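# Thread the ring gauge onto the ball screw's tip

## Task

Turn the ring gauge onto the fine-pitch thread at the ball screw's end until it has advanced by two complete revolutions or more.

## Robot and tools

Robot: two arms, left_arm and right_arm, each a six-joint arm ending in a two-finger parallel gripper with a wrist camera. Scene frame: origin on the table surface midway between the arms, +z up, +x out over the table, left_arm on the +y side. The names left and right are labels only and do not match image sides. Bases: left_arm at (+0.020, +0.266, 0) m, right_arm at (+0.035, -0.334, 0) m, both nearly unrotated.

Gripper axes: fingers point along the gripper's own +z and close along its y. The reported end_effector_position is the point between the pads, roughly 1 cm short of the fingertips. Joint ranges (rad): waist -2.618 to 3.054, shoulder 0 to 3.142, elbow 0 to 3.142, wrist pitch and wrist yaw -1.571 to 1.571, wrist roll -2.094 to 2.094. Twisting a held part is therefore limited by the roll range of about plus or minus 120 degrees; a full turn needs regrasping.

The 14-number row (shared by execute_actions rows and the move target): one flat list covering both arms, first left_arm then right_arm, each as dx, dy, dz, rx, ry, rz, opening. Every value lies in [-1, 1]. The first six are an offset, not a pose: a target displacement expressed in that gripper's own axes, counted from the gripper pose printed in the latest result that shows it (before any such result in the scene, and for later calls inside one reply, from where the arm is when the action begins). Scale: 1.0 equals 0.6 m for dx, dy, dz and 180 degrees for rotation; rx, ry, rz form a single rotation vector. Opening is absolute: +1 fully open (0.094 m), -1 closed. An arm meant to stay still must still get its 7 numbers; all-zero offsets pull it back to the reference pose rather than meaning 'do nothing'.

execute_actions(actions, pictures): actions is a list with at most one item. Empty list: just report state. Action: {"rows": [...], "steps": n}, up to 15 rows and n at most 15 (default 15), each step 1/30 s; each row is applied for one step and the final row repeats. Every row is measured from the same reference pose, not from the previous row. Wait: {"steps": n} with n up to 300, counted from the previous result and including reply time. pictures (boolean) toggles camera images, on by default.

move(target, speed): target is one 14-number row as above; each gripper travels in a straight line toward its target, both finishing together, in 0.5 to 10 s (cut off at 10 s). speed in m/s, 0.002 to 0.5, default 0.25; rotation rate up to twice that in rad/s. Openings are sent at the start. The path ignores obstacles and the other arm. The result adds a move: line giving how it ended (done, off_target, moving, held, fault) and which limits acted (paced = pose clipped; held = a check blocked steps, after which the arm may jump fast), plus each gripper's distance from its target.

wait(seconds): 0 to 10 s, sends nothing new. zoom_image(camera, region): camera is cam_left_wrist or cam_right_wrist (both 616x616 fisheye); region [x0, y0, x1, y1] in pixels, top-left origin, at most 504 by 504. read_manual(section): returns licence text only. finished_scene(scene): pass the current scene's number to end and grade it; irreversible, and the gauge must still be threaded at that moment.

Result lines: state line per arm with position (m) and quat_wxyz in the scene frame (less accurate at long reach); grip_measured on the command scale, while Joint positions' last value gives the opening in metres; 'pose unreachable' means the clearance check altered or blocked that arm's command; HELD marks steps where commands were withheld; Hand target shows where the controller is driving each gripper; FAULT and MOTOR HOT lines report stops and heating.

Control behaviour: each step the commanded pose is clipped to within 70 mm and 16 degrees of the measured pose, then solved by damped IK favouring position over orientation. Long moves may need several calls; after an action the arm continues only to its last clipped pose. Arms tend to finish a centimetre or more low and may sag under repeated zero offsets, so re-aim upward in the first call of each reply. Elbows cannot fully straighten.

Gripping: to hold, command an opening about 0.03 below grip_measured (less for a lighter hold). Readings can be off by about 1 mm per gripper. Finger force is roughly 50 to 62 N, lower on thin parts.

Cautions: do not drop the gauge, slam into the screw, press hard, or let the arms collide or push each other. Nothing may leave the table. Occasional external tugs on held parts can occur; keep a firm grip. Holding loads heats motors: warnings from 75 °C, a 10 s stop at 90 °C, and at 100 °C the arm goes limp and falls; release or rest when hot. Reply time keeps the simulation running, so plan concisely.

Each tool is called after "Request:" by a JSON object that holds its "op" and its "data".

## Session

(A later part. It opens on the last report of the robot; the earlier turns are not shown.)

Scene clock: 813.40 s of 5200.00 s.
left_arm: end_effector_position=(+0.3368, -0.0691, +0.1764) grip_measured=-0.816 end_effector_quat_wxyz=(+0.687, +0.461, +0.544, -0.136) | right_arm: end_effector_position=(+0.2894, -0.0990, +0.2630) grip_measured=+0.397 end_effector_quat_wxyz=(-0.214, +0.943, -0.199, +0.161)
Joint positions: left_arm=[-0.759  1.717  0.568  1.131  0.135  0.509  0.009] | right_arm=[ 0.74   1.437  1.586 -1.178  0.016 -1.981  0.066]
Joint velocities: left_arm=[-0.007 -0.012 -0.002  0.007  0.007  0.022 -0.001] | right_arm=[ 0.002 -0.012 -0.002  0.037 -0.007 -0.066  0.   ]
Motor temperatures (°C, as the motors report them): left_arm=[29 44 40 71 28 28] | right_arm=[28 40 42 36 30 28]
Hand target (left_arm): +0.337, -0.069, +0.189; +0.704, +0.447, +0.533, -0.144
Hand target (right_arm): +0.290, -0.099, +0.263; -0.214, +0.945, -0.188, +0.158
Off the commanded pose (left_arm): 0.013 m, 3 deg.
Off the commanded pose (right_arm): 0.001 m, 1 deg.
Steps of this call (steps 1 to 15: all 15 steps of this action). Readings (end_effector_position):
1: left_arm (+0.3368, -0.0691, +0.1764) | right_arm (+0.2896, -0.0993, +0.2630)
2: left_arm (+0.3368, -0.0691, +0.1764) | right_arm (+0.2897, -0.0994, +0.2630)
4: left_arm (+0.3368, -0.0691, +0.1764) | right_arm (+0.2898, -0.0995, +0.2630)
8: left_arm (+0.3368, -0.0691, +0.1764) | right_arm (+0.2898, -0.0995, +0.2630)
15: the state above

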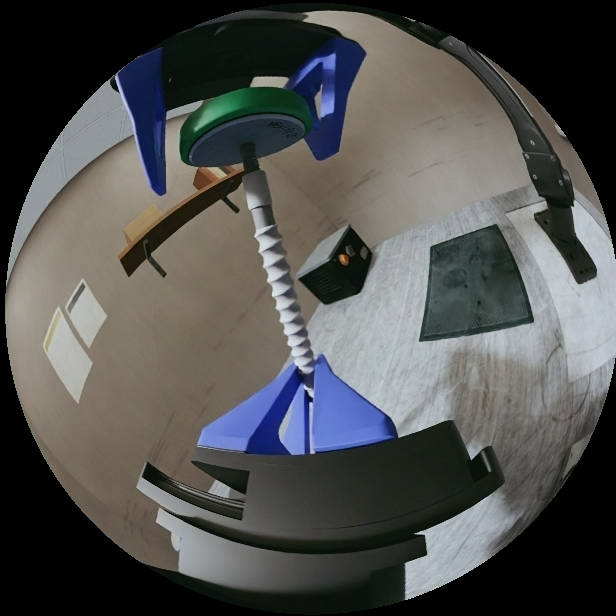

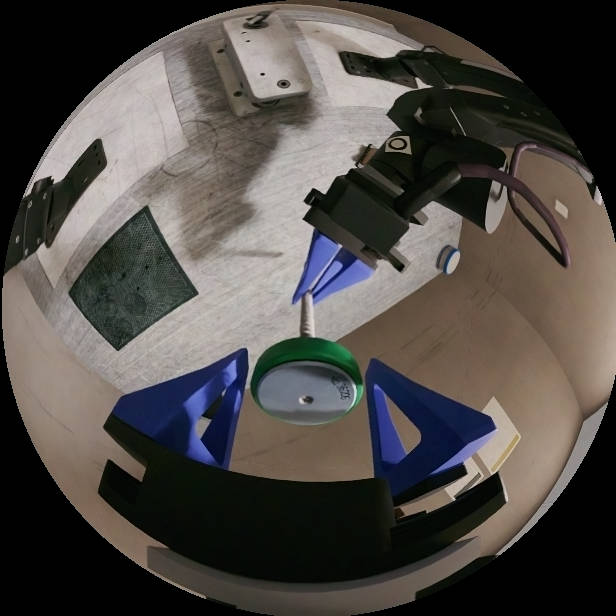

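Request:
{"op": "execute_actions", "data": {"actions": [{"rows": [[-0.018,0.011,0,-0.0075,-0.0143,-0.004,-0.87,0.001,0.0065,0,-0.0055,0.0018,0,0.4]], "steps": 10}], "pictures": false}}

Request:
{"op": "execute_actions", "data": {"actions": [{"rows": [[-0.018,0.011,0,-0.0075,-0.0143,-0.004,-0.87,-0.001,0.002,0,-0.002,0,0,0.34],[-0.018,0.011,0,-0.0075,-0.0143,-0.004,-0.87,-0.001,0.002,0,-0.002,0,0,0.28],[-0.018,0.011,0,-0.0075,-0.0143,-0.004,-0.87,-0.001,0.002,0,-0.002,0,0,0.22],[-0.018,0.011,0,-0.0075,-0.0143,-0.004,-0.87,-0.001,0.002,0,-0.002,0,0,0.17],[-0.018,0.011,0,-0.0075,-0.0143,-0.004,-0.87,-0.001,0.002,0,-0.002,0,0,0.14],[-0.018,0.011,0,-0.0075,-0.0143,-0.004,-0.87,-0.001,0.002,0,-0.002,0,0,0.12],[-0.018,0.011,0,-0.0075,-0.0143,-0.004,-0.87,-0.001,0.002,0,-0.002,0,0,0.1],[-0.018,0.011,0,-0.0075,-0.0143,-0.004,-0.87,-0.001,0.002,0,-0.002,0,0,0.08],[-0.018,0.011,0,-0.0075,-0.0143,-0.004,-0.87,-0.001,0.002,0,-0.002,0,0,0.06],[-0.018,0.011,0,-0.0075,-0.0143,-0.004,-0.87,-0.001,0.002,0,-0.002,0,0,0.04]], "steps": 13}], "pictures": false}}

Request:
{"op": "execute_actions", "data": {"actions": [{"rows": [[-0.03,0.018,0,-0.0125,-0.0237,-0.002,-0.87,0.0007,-0.0019,0,-0.0012,0.0086,0.3,0.04]], "steps": 15}], "pictures": false}}

Request:
{"op": "execute_actions", "data": {"actions": [{"rows": [[-0.03,0.018,0,-0.0125,-0.0237,-0.002,-0.87,-0.0006,-0.0019,0,0.0046,0.0074,0.3,0.04]], "steps": 15}], "pictures": false}}

Request:
{"op": "execute_actions", "data": {"actions": [{"rows": [[-0.03,0.018,0,-0.0125,-0.0237,-0.002,-0.87,-0.0017,-0.002,0,0.009,0.0035,0.3,0.04]], "steps": 15}], "pictures": false}}

Request:
{"op": "execute_actions", "data": {"actions": [{"rows": [[-0.03,0.018,0,-0.0125,-0.0237,-0.002,-0.87,-0.0012,-0.001,0,0.0095,-0.002,0.3,0.04]], "steps": 15}], "pictures": false}}

Request:
{"op": "execute_actions", "data": {"actions": [{"rows": [[-0.03,0.018,0,-0.0125,-0.0237,-0.002,-0.87,-0.0012,-0.0002,0,0.006,-0.0075,0.3,0.04]], "steps": 15}], "pictures": false}}

Request:
{"op": "execute_actions", "data": {"actions": [{"rows": [[-0.03,0.018,0,-0.0125,-0.0237,-0.002,-0.87,-0.001,-0.001,0,0.001,-0.004,0.165,0.04]], "steps": 15}], "pictures": false}}

Request:
{"op": "execute_actions", "data": {"actions": [{"rows": [[-0.018,0.011,0,-0.0075,-0.0143,-0.004,-0.87,0,0,0,0,0,0,0.04],[-0.018,0.011,0,-0.0075,-0.0143,-0.004,-0.87,0,0,0,0,0,0,0.04],[-0.018,0.011,0,-0.0075,-0.0143,-0.004,-0.87,0,0,0,0,0,0,0.04],[-0.018,0.011,0,-0.0075,-0.0143,-0.004,-0.87,0,0,0,0,0,0,0.1],[-0.018,0.011,0,-0.0075,-0.0143,-0.004,-0.87,0,0,0,0,0,0,0.2],[-0.018,0.011,0,-0.0075,-0.0143,-0.004,-0.87,0,0,0,0,0,0,0.3],[-0.018,0.011,0,-0.0075,-0.0143,-0.004,-0.87,0,0,0,0,0,0,0.4]], "steps": 11}], "pictures": false}}

Request:
{"op": "execute_actions", "data": {"actions": [{"rows": [[-0.018,0.011,0,-0.0075,-0.0143,-0.004,-0.87,0.001,0.0023,0,0.0012,0.0086,-0.3,0.4]], "steps": 15}], "pictures": false}}

Request:
{"op": "execute_actions", "data": {"actions": [{"rows": [[-0.018,0.011,0,-0.0075,-0.0143,-0.004,-0.87,-0.0006,0.0024,0,-0.0046,0.0074,-0.3,0.4]], "steps": 15}], "pictures": false}}

Request:
{"op": "execute_actions", "data": {"actions": [{"rows": [[-0.018,0.011,0,-0.0075,-0.0143,-0.004,-0.87,-0.0021,0.0014,0,-0.0083,0.0026,-0.3,0.4]], "steps": 15}], "pictures": false}}

Request:
{"op": "execute_actions", "data": {"actions": [{"rows": [[-0.018,0.011,0,-0.0075,-0.0143,-0.004,-0.87,-0.0025,-0.0003,0,-0.008,-0.0034,-0.3,0.4]], "steps": 15}], "pictures": false}}

Request:
{"op": "execute_actions", "data": {"actions": [{"rows": [[-0.018,0.011,0,-0.0075,-0.0143,-0.004,-0.87,-0.0017,-0.0018,0,-0.0038,-0.0078,-0.3,0.4]], "steps": 15}], "pictures": false}}

Request:
{"op": "execute_actions", "data": {"actions": [{"rows": [[-0.018,0.011,0,-0.0075,-0.0143,-0.004,-0.87,-0.0001,-0.001,0,0.0,-0.0041,-0.145,0.4]], "steps": 15}]}}

Request:
{"op": "zoom_image", "data": {"camera": "cam_right_wrist", "region": [230, 260, 390, 440]}}

Request:
{"op": "zoom_image", "data": {"camera": "cam_left_wrist", "region": [170, 60, 310, 200]}}

Scene clock: 848.07 s of 5200.00 s.
left_arm: end_effector_position=(+0.3368, -0.0691, +0.1764) grip_measured=-0.816 end_effector_quat_wxyz=(+0.687, +0.461, +0.544, -0.136) | right_arm: end_effector_position=(+0.2903, -0.1001, +0.2630) grip_measured=+0.397 end_effector_quat_wxyz=(-0.211, +0.944, -0.195, +0.165)
Joint positions: left_arm=[-0.759  1.717  0.568  1.131  0.135  0.509  0.009] | right_arm=[ 0.74   1.437  1.586 -1.178  0.024 -1.991  0.066]
Joint velocities: left_arm=[ 0.002 -0.012 -0.012  0.066 -0.007  0.007  0.   ] | right_arm=[-0.027 -0.002  0.007 -0.037 -0.007  0.037 -0.001]
Motor temperatures (°C, as the motors report them): left_arm=[29 44 40 71 28 28] | right_arm=[28 40 42 35 30 28]
Hand target (left_arm): +0.337, -0.069, +0.189; +0.704, +0.447, +0.533, -0.144
Hand target (right_arm): +0.289, -0.102, +0.261; -0.205, +0.944, -0.201, +0.162
Off the commanded pose (left_arm): 0.013 m, 3 deg.
Off the commanded pose (right_arm): 0.003 m, 1 deg.
Steps of this call (steps 1 to 90: nothing new was sent; then 31.33 s passed at rest; steps 91 to 100: all 10 steps of this action). Readings (end_effector_position):
91: left_arm (+0.3368, -0.0691, +0.1764) | right_arm (+0.2893, -0.0989, +0.2630)
92: left_arm (+0.3368, -0.0691, +0.1764) | right_arm (+0.2895, -0.0992, +0.2630)
94: left_arm (+0.3368, -0.0691, +0.1764) | right_arm (+0.2899, -0.0996, +0.2630)
98: left_arm (+0.3368, -0.0691, +0.1764) | right_arm (+0.2902, -0.1000, +0.2630)
100: the state above

Scene clock: 848.50 s of 5200.00 s.
left_arm: end_effector_position=(+0.3368, -0.0691, +0.1764) grip_measured=-0.816 end_effector_quat_wxyz=(+0.687, +0.461, +0.544, -0.136) | right_arm: end_effector_position=(+0.2905, -0.1002, +0.2630) grip_measured=+0.073 end_effector_quat_wxyz=(-0.211, +0.944, -0.195, +0.165)
Joint positions: left_arm=[-0.759  1.717  0.568  1.131  0.135  0.509  0.009] | right_arm=[ 0.74   1.437  1.586 -1.178  0.025 -1.991  0.05 ]
Joint velocities: left_arm=[ 0.012  0.002 -0.012  0.037 -0.037 -0.022 -0.001] | right_arm=[ 0.012 -0.002 -0.007 -0.022 -0.007 -0.081 -0.   ]
Motor temperatures (°C, as the motors report them): left_arm=[29 44 40 71 28 28] | right_arm=[28 40 42 35 30 28]
Hand target (left_arm): +0.337, -0.069, +0.189; +0.704, +0.447, +0.533, -0.144
Hand target (right_arm): +0.289, -0.101, +0.262; -0.208, +0.944, -0.196, +0.164
Off the commanded pose (left_arm): 0.013 m, 3 deg.
Off the commanded pose (right_arm): 0.001 m, 0 deg.
Steps of this call (steps 1 to 13: all 13 steps of this action). Readings (end_effector_position):
1: left_arm (+0.3368, -0.0691, +0.1764) | right_arm (+0.2904, -0.1001, +0.2630)
2: left_arm (+0.3368, -0.0691, +0.1764) | right_arm (+0.2904, -0.1001, +0.2630)
4: left_arm (+0.3368, -0.0691, +0.1764) | right_arm (+0.2904, -0.1002, +0.2630)
8: left_arm (+0.3368, -0.0691, +0.1764) | right_arm (+0.2905, -0.1002, +0.2630)
13: the state above

Scene clock: 849.00 s of 5200.00 s.
left_arm: end_effector_position=(+0.3369, -0.0690, +0.1771) grip_measured=-0.816 end_effector_quat_wxyz=(+0.688, +0.460, +0.544, -0.136) | right_arm: end_effector_position=(+0.2906, -0.1003, +0.2630) grip_measured=+0.073 end_effector_quat_wxyz=(-0.254, +0.822, -0.502, +0.085)
Joint positions: left_arm=[-0.759  1.717  0.568  1.134  0.134  0.509  0.009] | right_arm=[ 0.74   1.437  1.586 -1.178  0.026 -1.304  0.05 ]
Joint velocities: left_arm=[-0.002  0.012  0.012  0.037  0.037 -0.066  0.   ] | right_arm=[-0.007 -0.017 -0.012  0.022  0.022  1.355 -0.   ]
Motor temperatures (°C, as the motors report them): left_arm=[29 44 40 71 28 28] | right_arm=[28 40 42 35 30 28]
Hand target (left_arm): +0.337, -0.069, +0.197; +0.715, +0.442, +0.523, -0.144
Hand target (right_arm): +0.291, -0.099, +0.264; -0.261, +0.766, -0.584, +0.062
Off the commanded pose (left_arm): 0.020 m, 5 deg.
Off the commanded pose (right_arm): 0.001 m, 15 deg; orientation clipped at the last step of the last action.
Steps of this call (steps 1 to 15: all 15 steps of this action). Readings (end_effector_position):
1: left_arm (+0.3368, -0.0691, +0.1767) | right_arm (+0.2905, -0.1002, +0.2630)
2: left_arm (+0.3368, -0.0691, +0.1768) | right_arm (+0.2905, -0.1002, +0.2630)
4: left_arm (+0.3368, -0.0691, +0.1769) | right_arm (+0.2905, -0.1002, +0.2630)
8: left_arm (+0.3368, -0.0691, +0.1769) | right_arm (+0.2905, -0.1002, +0.2630)
15: the state above

Scene clock: 849.50 s of 5200.00 s.
left_arm: end_effector_position=(+0.3372, -0.0688, +0.1774) grip_measured=-0.816 end_effector_quat_wxyz=(+0.689, +0.459, +0.544, -0.135) | right_arm: end_effector_position=(+0.2906, -0.1003, +0.2630) grip_measured=+0.073 end_effector_quat_wxyz=(+0.268, -0.601, +0.753, +0.007)
Joint positions: left_arm=[-0.759  1.717  0.568  1.135  0.132  0.509  0.009] | right_arm=[ 0.74   1.437  1.586 -1.178  0.026 -0.605  0.05 ]
Joint velocities: left_arm=[-0.002 -0.002 -0.017 -0.081  0.007  0.051  0.   ] | right_arm=[-0.002 -0.002 -0.012  0.037 -0.066  1.385 -0.   ]
Motor temperatures (°C, as the motors report them): left_arm=[29 44 40 71 28 28] | right_arm=[28 40 42 35 30 28]
Hand target (left_arm): +0.337, -0.069, +0.198; +0.716, +0.441, +0.522, -0.144
Hand target (right_arm): +0.291, -0.100, +0.264; +0.267, -0.520, +0.811, +0.030
Off the commanded pose (left_arm): 0.021 m, 5 deg.
Off the commanded pose (right_arm): 0.001 m, 14 deg; orientation clipped at the last step of the last action.
Steps of this call (steps 1 to 15: all 15 steps of this action). Readings (end_effector_position):
1: left_arm (+0.3370, -0.0690, +0.1771) | right_arm (+0.2906, -0.1003, +0.2630)
2: left_arm (+0.3371, -0.0690, +0.1772) | right_arm (+0.2906, -0.1003, +0.2630)
4: left_arm (+0.3371, -0.0690, +0.1772) | right_arm (+0.2906, -0.1003, +0.2630)
8: left_arm (+0.3372, -0.0689, +0.1773) | right_arm (+0.2906, -0.1003, +0.2630)
15: the state above

Scene clock: 850.00 s of 5200.00 s.
left_arm: end_effector_position=(+0.3373, -0.0687, +0.1775) grip_measured=-0.816 end_effector_quat_wxyz=(+0.689, +0.459, +0.544, -0.135) | right_arm: end_effector_position=(+0.2905, -0.1001, +0.2630) grip_measured=+0.073 end_effector_quat_wxyz=(+0.249, -0.306, +0.914, +0.099)
Joint positions: left_arm=[-0.759  1.717  0.568  1.136  0.132  0.509  0.009] | right_arm=[ 0.74   1.437  1.586 -1.178  0.025  0.097  0.05 ]
Joint velocities: left_arm=[-0.002 -0.007 -0.012  0.037 -0.022 -0.037  0.   ] | right_arm=[-0.007 -0.002 -0.007 -0.007  0.022  1.355  0.   ]
Motor temperatures (°C, as the motors report them): left_arm=[29 44 40 71 28 28] | right_arm=[28 40 42 35 30 28]
Hand target (left_arm): +0.337, -0.068, +0.198; +0.716, +0.440, +0.522, -0.144
Hand target (right_arm): +0.292, -0.100, +0.264; +0.240, -0.209, +0.940, +0.119
Off the commanded pose (left_arm): 0.021 m, 5 deg.
Off the commanded pose (right_arm): 0.002 m, 14 deg; orientation clipped at the last step of the last action.
Steps of this call (steps 1 to 15: all 15 steps of this action). Readings (end_effector_position):
1: left_arm (+0.3373, -0.0688, +0.1774) | right_arm (+0.2906, -0.1003, +0.2630)
2: left_arm (+0.3373, -0.0688, +0.1774) | right_arm (+0.2905, -0.1002, +0.2630)
4: left_arm (+0.3373, -0.0687, +0.1774) | right_arm (+0.2904, -0.1002, +0.2630)
8: left_arm (+0.3373, -0.0687, +0.1774) | right_arm (+0.2905, -0.1001, +0.2630)
15: the state above

Scene clock: 850.50 s of 5200.00 s.
left_arm: end_effector_position=(+0.3374, -0.0687, +0.1775) grip_measured=-0.816 end_effector_quat_wxyz=(+0.689, +0.459, +0.544, -0.135) | right_arm: end_effector_position=(+0.2901, -0.0998, +0.2630) grip_measured=+0.073 end_effector_quat_wxyz=(+0.199, +0.027, +0.963, +0.180)
Joint positions: left_arm=[-0.759  1.717  0.568  1.136  0.131  0.509  0.009] | right_arm=[ 0.74   1.437  1.586 -1.178  0.022  0.799  0.05 ]
Joint velocities: left_arm=[-0.017 -0.012 -0.012  0.037 -0.022 -0.051  0.001] | right_arm=[ 0.002 -0.007 -0.002 -0.037  0.007  1.341  0.   ]
Motor temperatures (°C, as the motors report them): left_arm=[29 44 40 72 28 28] | right_arm=[28 40 42 35 30 28]
Hand target (left_arm): +0.338, -0.068, +0.198; +0.717, +0.440, +0.522, -0.143
Hand target (right_arm): +0.291, -0.100, +0.263; +0.183, +0.127, +0.955, +0.194
Off the commanded pose (left_arm): 0.021 m, 5 deg.
Off the commanded pose (right_arm): 0.001 m, 14 deg; orientation clipped at the last step of the last action.
Steps of this call (steps 1 to 15: all 15 steps of this action). Readings (end_effector_position):
1: left_arm (+0.3374, -0.0687, +0.1775) | right_arm (+0.2903, -0.1000, +0.2630)
2: left_arm (+0.3374, -0.0687, +0.1775) | right_arm (+0.2901, -0.0999, +0.2630)
4: left_arm (+0.3374, -0.0687, +0.1775) | right_arm (+0.2901, -0.0998, +0.2630)
8: left_arm (+0.3374, -0.0687, +0.1775) | right_arm (+0.2901, -0.0998, +0.2630)
15: the state above

Scene clock: 851.00 s of 5200.00 s.
left_arm: end_effector_position=(+0.3372, -0.0688, +0.1775) grip_measured=-0.816 end_effector_quat_wxyz=(+0.689, +0.459, +0.544, -0.135) | right_arm: end_effector_position=(+0.2900, -0.0996, +0.2630) grip_measured=+0.073 end_effector_quat_wxyz=(+0.124, +0.357, +0.895, +0.237)
Joint positions: left_arm=[-0.759  1.717  0.568  1.136  0.132  0.509  0.009] | right_arm=[ 0.74   1.437  1.586 -1.178  0.021  1.504  0.05 ]
Joint velocities: left_arm=[-0.002 -0.002  0.007 -0.051 -0.007 -0.037 -0.   ] | right_arm=[ 0.002 -0.012  0.002 -0.037  0.022  1.399 -0.   ]
Motor temperatures (°C, as the motors report them): left_arm=[29 44 40 72 28 28] | right_arm=[28 40 42 35 30 28]
Hand target (left_arm): +0.337, -0.068, +0.198; +0.717, +0.440, +0.522, -0.143
Hand target (right_arm): +0.291, -0.100, +0.263; +0.104, +0.448, +0.853, +0.245
Off the commanded pose (left_arm): 0.021 m, 5 deg.
Off the commanded pose (right_arm): 0.001 m, 14 deg; orientation clipped at the last step of the last action.
Steps of this call (steps 1 to 15: all 15 steps of this action). Readings (end_effector_position):
1: left_arm (+0.3374, -0.0687, +0.1775) | right_arm (+0.2901, -0.0997, +0.2630)
2: left_arm (+0.3374, -0.0687, +0.1775) | right_arm (+0.2900, -0.0996, +0.2630)
4: left_arm (+0.3374, -0.0687, +0.1775) | right_arm (+0.2900, -0.0996, +0.2630)
8: left_arm (+0.3373, -0.0687, +0.1775) | right_arm (+0.2900, -0.0996, +0.2630)
15: the state above

Scene clock: 851.50 s of 5200.00 s.
left_arm: end_effector_position=(+0.3369, -0.0690, +0.1775) grip_measured=-0.816 end_effector_quat_wxyz=(+0.689, +0.460, +0.543, -0.136) | right_arm: end_effector_position=(+0.2896, -0.0992, +0.2630) grip_measured=+0.073 end_effector_quat_wxyz=(+0.062, +0.561, +0.784, +0.260)
Joint positions: left_arm=[-0.759  1.717  0.568  1.136  0.134  0.509  0.009] | right_arm=[ 0.74   1.437  1.586 -1.178  0.018  1.986  0.05 ]
Joint velocities: left_arm=[-0.012 -0.022  0.022  0.007 -0.022  0.037 -0.   ] | right_arm=[ 0.017 -0.007 -0.002 -0.037 -0.037  0.212  0.   ]
Motor temperatures (°C, as the motors report them): left_arm=[29 44 40 72 28 28] | right_arm=[28 40 42 35 30 28]
Hand target (left_arm): +0.337, -0.068, +0.198; +0.716, +0.440, +0.522, -0.144
Hand target (right_arm): +0.290, -0.100, +0.263; +0.064, +0.576, +0.773, +0.258
Off the commanded pose (left_arm): 0.021 m, 5 deg.
Off the commanded pose (right_arm): 0.001 m, 2 deg.
Steps of this call (steps 1 to 15: all 15 steps of this action). Readings (end_effector_position):
1: left_arm (+0.3372, -0.0688, +0.1775) | right_arm (+0.2898, -0.0994, +0.2630)
2: left_arm (+0.3372, -0.0689, +0.1775) | right_arm (+0.2896, -0.0992, +0.2630)
4: left_arm (+0.3371, -0.0690, +0.1775) | right_arm (+0.2895, -0.0991, +0.2630)
8: left_arm (+0.3370, -0.0690, +0.1775) | right_arm (+0.2895, -0.0991, +0.2630)
15: the state above

Scene clock: 851.87 s of 5200.00 s.
left_arm: end_effector_position=(+0.3369, -0.0690, +0.1774) grip_measured=-0.816 end_effector_quat_wxyz=(+0.689, +0.460, +0.543, -0.136) | right_arm: end_effector_position=(+0.2896, -0.0992, +0.2630) grip_measured=+0.397 end_effector_quat_wxyz=(+0.062, +0.561, +0.783, +0.261)
Joint positions: left_arm=[-0.759  1.717  0.568  1.135  0.134  0.509  0.009] | right_arm=[ 0.74   1.437  1.586 -1.178  0.018  1.988  0.066]
Joint velocities: left_arm=[-0.002 -0.007 -0.007 -0.037  0.007  0.022 -0.001] | right_arm=[-0.007 -0.007 -0.007 -0.022 -0.081 -0.066 -0.001]
Motor temperatures (°C, as the motors report them): left_arm=[29 44 40 72 28 28] | right_arm=[28 40 42 35 30 28]
Hand target (left_arm): +0.337, -0.069, +0.190; +0.705, +0.446, +0.532, -0.144
Hand target (right_arm): +0.290, -0.099, +0.263; +0.063, +0.561, +0.784, +0.260
Off the commanded pose (left_arm): 0.013 m, 3 deg.
Off the commanded pose (right_arm): 0.000 m, 0 deg.
Steps of this call (steps 1 to 11: all 11 steps of this action). Readings (end_effector_position):
1: left_arm (+0.3369, -0.0690, +0.1775) | right_arm (+0.2896, -0.0992, +0.2630)
2: left_arm (+0.3369, -0.0690, +0.1775) | right_arm (+0.2896, -0.0992, +0.2630)
4: left_arm (+0.3369, -0.0690, +0.1774) | right_arm (+0.2896, -0.0992, +0.2630)
8: left_arm (+0.3369, -0.0690, +0.1774) | right_arm (+0.2896, -0.0992, +0.2630)
11: the state above

Scene clock: 852.37 s of 5200.00 s.
left_arm: end_effector_position=(+0.3369, -0.0690, +0.1774) grip_measured=-0.816 end_effector_quat_wxyz=(+0.689, +0.460, +0.543, -0.136) | right_arm: end_effector_position=(+0.2894, -0.0989, +0.2631) grip_measured=+0.397 end_effector_quat_wxyz=(+0.146, +0.263, +0.927, +0.225)
Joint positions: left_arm=[-0.759  1.717  0.568  1.135  0.134  0.509  0.009] | right_arm=[ 0.74   1.437  1.586 -1.177  0.016  1.299  0.066]
Joint velocities: left_arm=[ 0.022 -0.012 -0.007  0.022 -0.022 -0.007 -0.   ] | right_arm=[ 0.012  0.012 -0.017  0.037 -0.051 -1.355  0.001]
Motor temperatures (°C, as the motors report them): left_arm=[29 44 40 72 28 28] | right_arm=[28 40 42 35 30 28]
Hand target (left_arm): +0.337, -0.069, +0.190; +0.705, +0.446, +0.532, -0.144
Hand target (right_arm): +0.291, -0.098, +0.264; +0.166, +0.167, +0.949, +0.210
Off the commanded pose (left_arm): 0.013 m, 3 deg.
Off the commanded pose (right_arm): 0.001 m, 15 deg; orientation clipped at the last step of the last action.
Steps of this call (steps 1 to 15: all 15 steps of this action). Readings (end_effector_position):
1: left_arm (+0.3369, -0.0690, +0.1774) | right_arm (+0.2896, -0.0992, +0.2630)
2: left_arm (+0.3369, -0.0690, +0.1774) | right_arm (+0.2897, -0.0992, +0.2631)
4: left_arm (+0.3369, -0.0690, +0.1774) | right_arm (+0.2897, -0.0992, +0.2631)
8: left_arm (+0.3369, -0.0690, +0.1774) | right_arm (+0.2897, -0.0992, +0.2631)
15: the state above

Scene clock: 852.87 s of 5200.00 s.
left_arm: end_effector_position=(+0.3369, -0.0690, +0.1774) grip_measured=-0.816 end_effector_quat_wxyz=(+0.689, +0.460, +0.543, -0.136) | right_arm: end_effector_position=(+0.2892, -0.0987, +0.2631) grip_measured=+0.397 end_effector_quat_wxyz=(+0.214, -0.071, +0.961, +0.162)
Joint positions: left_arm=[-0.759  1.717  0.568  1.135  0.134  0.509  0.009] | right_arm=[ 0.74   1.437  1.586 -1.177  0.014  0.597  0.066]
Joint velocities: left_arm=[-0.007  0.002  0.007  0.007 -0.095  0.007  0.   ] | right_arm=[ 0.002 -0.007  0.002  0.022 -0.051 -1.414  0.   ]
Motor temperatures (°C, as the motors report them): left_arm=[29 44 40 72 28 28] | right_arm=[28 40 42 35 30 28]
Hand target (left_arm): +0.337, -0.069, +0.190; +0.705, +0.446, +0.532, -0.144
Hand target (right_arm): +0.290, -0.098, +0.264; +0.228, -0.170, +0.948, +0.142
Off the commanded pose (left_arm): 0.013 m, 3 deg.
Off the commanded pose (right_arm): 0.002 m, 14 deg; orientation clipped at the last step of the last action.
Steps of this call (steps 1 to 15: all 15 steps of this action). Readings (end_effector_position):
1: left_arm (+0.3369, -0.0690, +0.1774) | right_arm (+0.2894, -0.0988, +0.2631)
2: left_arm (+0.3369, -0.0690, +0.1774) | right_arm (+0.2894, -0.0988, +0.2631)
4: left_arm (+0.3369, -0.0690, +0.1774) | right_arm (+0.2894, -0.0988, +0.2631)
8: left_arm (+0.3369, -0.0690, +0.1774) | right_arm (+0.2894, -0.0988, +0.2631)
15: the state above

Scene clock: 853.37 s of 5200.00 s.
left_arm: end_effector_position=(+0.3369, -0.0690, +0.1774) grip_measured=-0.816 end_effector_quat_wxyz=(+0.689, +0.460, +0.543, -0.136) | right_arm: end_effector_position=(+0.2892, -0.0986, +0.2631) grip_measured=+0.397 end_effector_quat_wxyz=(+0.256, -0.401, +0.876, +0.078)
Joint positions: left_arm=[-0.759  1.717  0.568  1.135  0.134  0.509  0.009] | right_arm=[ 0.74   1.437  1.586 -1.177  0.013 -0.112  0.066]
Joint velocities: left_arm=[ 0.012 -0.007 -0.012 -0.066 -0.037 -0.007 -0.001] | right_arm=[ 0.002 -0.002 -0.002  0.007 -0.022 -1.355  0.   ]
Motor temperatures (°C, as the motors report them): left_arm=[29 44 40 72 28 28] | right_arm=[28 40 42 35 30 28]
Hand target (left_arm): +0.337, -0.069, +0.190; +0.705, +0.446, +0.532, -0.144
Hand target (right_arm): +0.290, -0.098, +0.264; +0.263, -0.489, +0.830, +0.055
Off the commanded pose (left_arm): 0.013 m, 3 deg.
Off the commanded pose (right_arm): 0.002 m, 13 deg; orientation clipped at the last step of the last action.
Steps of this call (steps 1 to 15: all 15 steps of this action). Readings (end_effector_position):
1: left_arm (+0.3369, -0.0690, +0.1774) | right_arm (+0.2892, -0.0986, +0.2631)
2: left_arm (+0.3369, -0.0690, +0.1774) | right_arm (+0.2892, -0.0986, +0.2631)
4: left_arm (+0.3369, -0.0690, +0.1774) | right_arm (+0.2892, -0.0986, +0.2631)
8: left_arm (+0.3369, -0.0690, +0.1774) | right_arm (+0.2892, -0.0986, +0.2631)
15: the state above

Scene clock: 853.87 s of 5200.00 s.
left_arm: end_effector_position=(+0.3369, -0.0690, +0.1774) grip_measured=-0.816 end_effector_quat_wxyz=(+0.689, +0.460, +0.543, -0.136) | right_arm: end_effector_position=(+0.2893, -0.0987, +0.2631) grip_measured=+0.397 end_effector_quat_wxyz=(-0.267, +0.682, -0.681, +0.017)
Joint positions: left_arm=[-0.759  1.717  0.568  1.135  0.134  0.509  0.009] | right_arm=[ 0.74   1.437  1.586 -1.177  0.014 -0.827  0.066]
Joint velocities: left_arm=[-0.002 -0.007 -0.002 -0.007 -0.022 -0.051  0.002] | right_arm=[-0.002 -0.002  0.002 -0.037  0.037 -1.37   0.001]
Motor temperatures (°C, as the motors report them): left_arm=[29 44 40 72 28 28] | right_arm=[28 40 42 35 30 28]
Hand target (left_arm): +0.337, -0.069, +0.190; +0.705, +0.446, +0.532, -0.144
Hand target (right_arm): +0.290, -0.098, +0.264; -0.265, +0.748, -0.607, +0.040
Off the commanded pose (left_arm): 0.013 m, 3 deg.
Off the commanded pose (right_arm): 0.002 m, 13 deg.
Steps of this call (steps 1 to 15: all 15 steps of this action). Readings (end_effector_position):
1: left_arm (+0.3369, -0.0690, +0.1774) | right_arm (+0.2892, -0.0986, +0.2631)
2: left_arm (+0.3369, -0.0690, +0.1774) | right_arm (+0.2892, -0.0987, +0.2631)
4: left_arm (+0.3369, -0.0690, +0.1774) | right_arm (+0.2893, -0.0987, +0.2631)
8: left_arm (+0.3369, -0.0690, +0.1774) | right_arm (+0.2893, -0.0988, +0.2631)
15: the state above

Scene clock: 854.37 s of 5200.00 s.
left_arm: end_effector_position=(+0.3369, -0.0690, +0.1774) grip_measured=-0.816 end_effector_quat_wxyz=(+0.689, +0.460, +0.543, -0.136) | right_arm: end_effector_position=(+0.2898, -0.0993, +0.2631) grip_measured=+0.397 end_effector_quat_wxyz=(-0.243, +0.877, -0.398, +0.112)
Joint positions: left_arm=[-0.759  1.717  0.568  1.135  0.134  0.509  0.009] | right_arm=[ 0.74   1.437  1.586 -1.177  0.019 -1.545  0.066]
Joint velocities: left_arm=[ 0.017  0.022 -0.002  0.037  0.037  0.066 -0.   ] | right_arm=[-0.022  0.037 -0.002 -0.051  0.022 -1.399  0.   ]
Motor temperatures (°C, as the motors report them): left_arm=[29 44 40 72 28 28] | right_arm=[28 40 42 35 30 28]
Hand target (left_arm): +0.337, -0.069, +0.190; +0.705, +0.446, +0.532, -0.144
Hand target (right_arm): +0.290, -0.098, +0.264; -0.234, +0.913, -0.307, +0.131
Off the commanded pose (left_arm): 0.013 m, 3 deg.
Off the commanded pose (right_arm): 0.002 m, 13 deg.
Steps of this call (steps 1 to 15: all 15 steps of this action). Readings (end_effector_position):
1: left_arm (+0.3369, -0.0690, +0.1774) | right_arm (+0.2894, -0.0988, +0.2631)
2: left_arm (+0.3369, -0.0690, +0.1774) | right_arm (+0.2895, -0.0989, +0.2631)
4: left_arm (+0.3369, -0.0690, +0.1774) | right_arm (+0.2897, -0.0992, +0.2631)
8: left_arm (+0.3369, -0.0690, +0.1774) | right_arm (+0.2899, -0.0994, +0.2631)
15: the state above

Scene clock: 854.87 s of 5200.00 s.
left_arm: end_effector_position=(+0.3369, -0.0690, +0.1774) grip_measured=-0.816 end_effector_quat_wxyz=(+0.689, +0.460, +0.543, -0.136) | right_arm: end_effector_position=(+0.2897, -0.0991, +0.2631) grip_measured=+0.397 end_effector_quat_wxyz=(-0.214, +0.942, -0.201, +0.161)
Joint positions: left_arm=[-0.759  1.717  0.568  1.135  0.134  0.509  0.009] | right_arm=[ 0.74   1.437  1.586 -1.177  0.017 -1.978  0.066]
Joint velocities: left_arm=[-0.002  0.022  0.012 -0.022  0.022  0.066 -0.   ] | right_arm=[-0.007  0.007 -0.007  0.022 -0.081 -0.242  0.   ]
Motor temperatures (°C, as the motors report them): left_arm=[29 44 40 72 28 28] | right_arm=[28 40 42 35 30 28]
Hand target (left_arm): +0.337, -0.069, +0.190; +0.705, +0.446, +0.532, -0.144
Hand target (right_arm): +0.290, -0.099, +0.263; -0.215, +0.945, -0.189, +0.159
Off the commanded pose (left_arm): 0.013 m, 3 deg.
Off the commanded pose (right_arm): 0.001 m, 1 deg.
Steps of this call (steps 1 to 15: all 15 steps of this action). Readings (end_effector_position):
1: left_arm (+0.3369, -0.0690, +0.1774) | right_arm (+0.2899, -0.0994, +0.2631)
2: left_arm (+0.3369, -0.0690, +0.1774) | right_arm (+0.2900, -0.0995, +0.2631)
4: left_arm (+0.3369, -0.0690, +0.1774) | right_arm (+0.2901, -0.0996, +0.2631)
8: left_arm (+0.3369, -0.0690, +0.1774) | right_arm (+0.2901, -0.0996, +0.2631)
15: the state above

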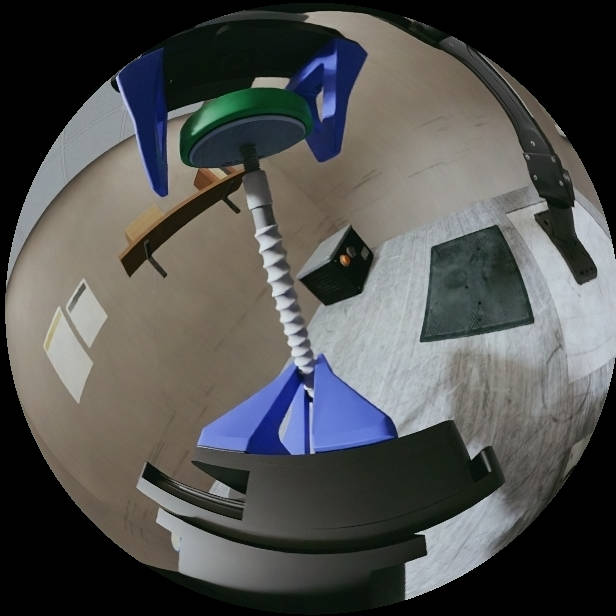

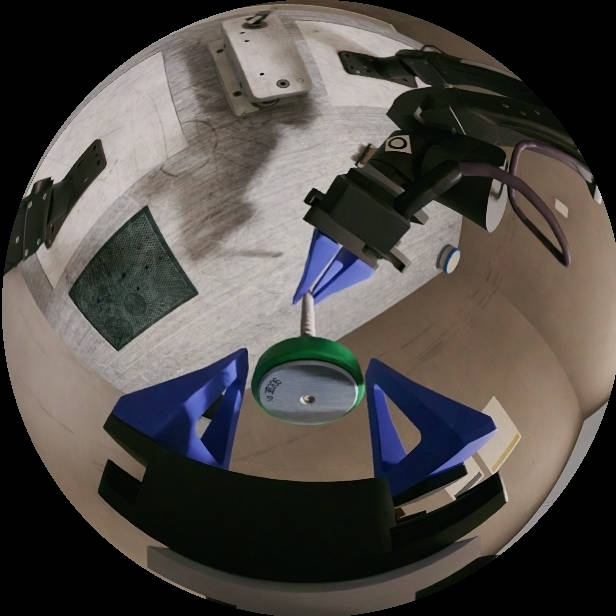

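Region (230, 260, 390, 440) of cam_right_wrist's 616x616 image, scaled by 2.800, with more detail than that image has.

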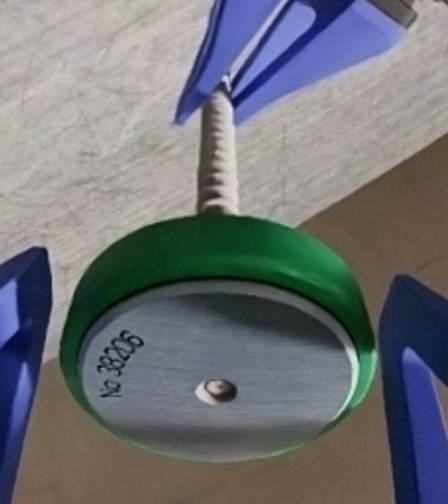

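Region (170, 60, 310, 200) of cam_left_wrist's 616x616 image, scaled by 3.600, with more detail than that image has.

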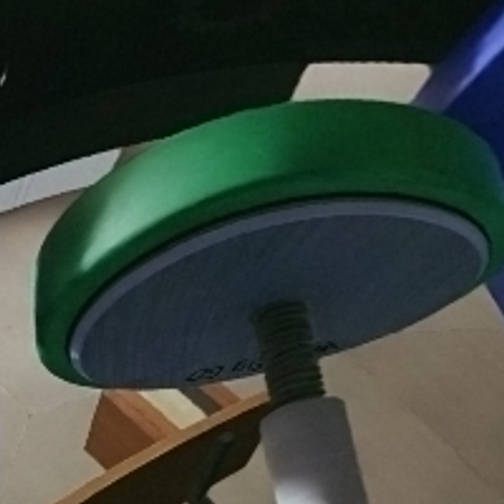

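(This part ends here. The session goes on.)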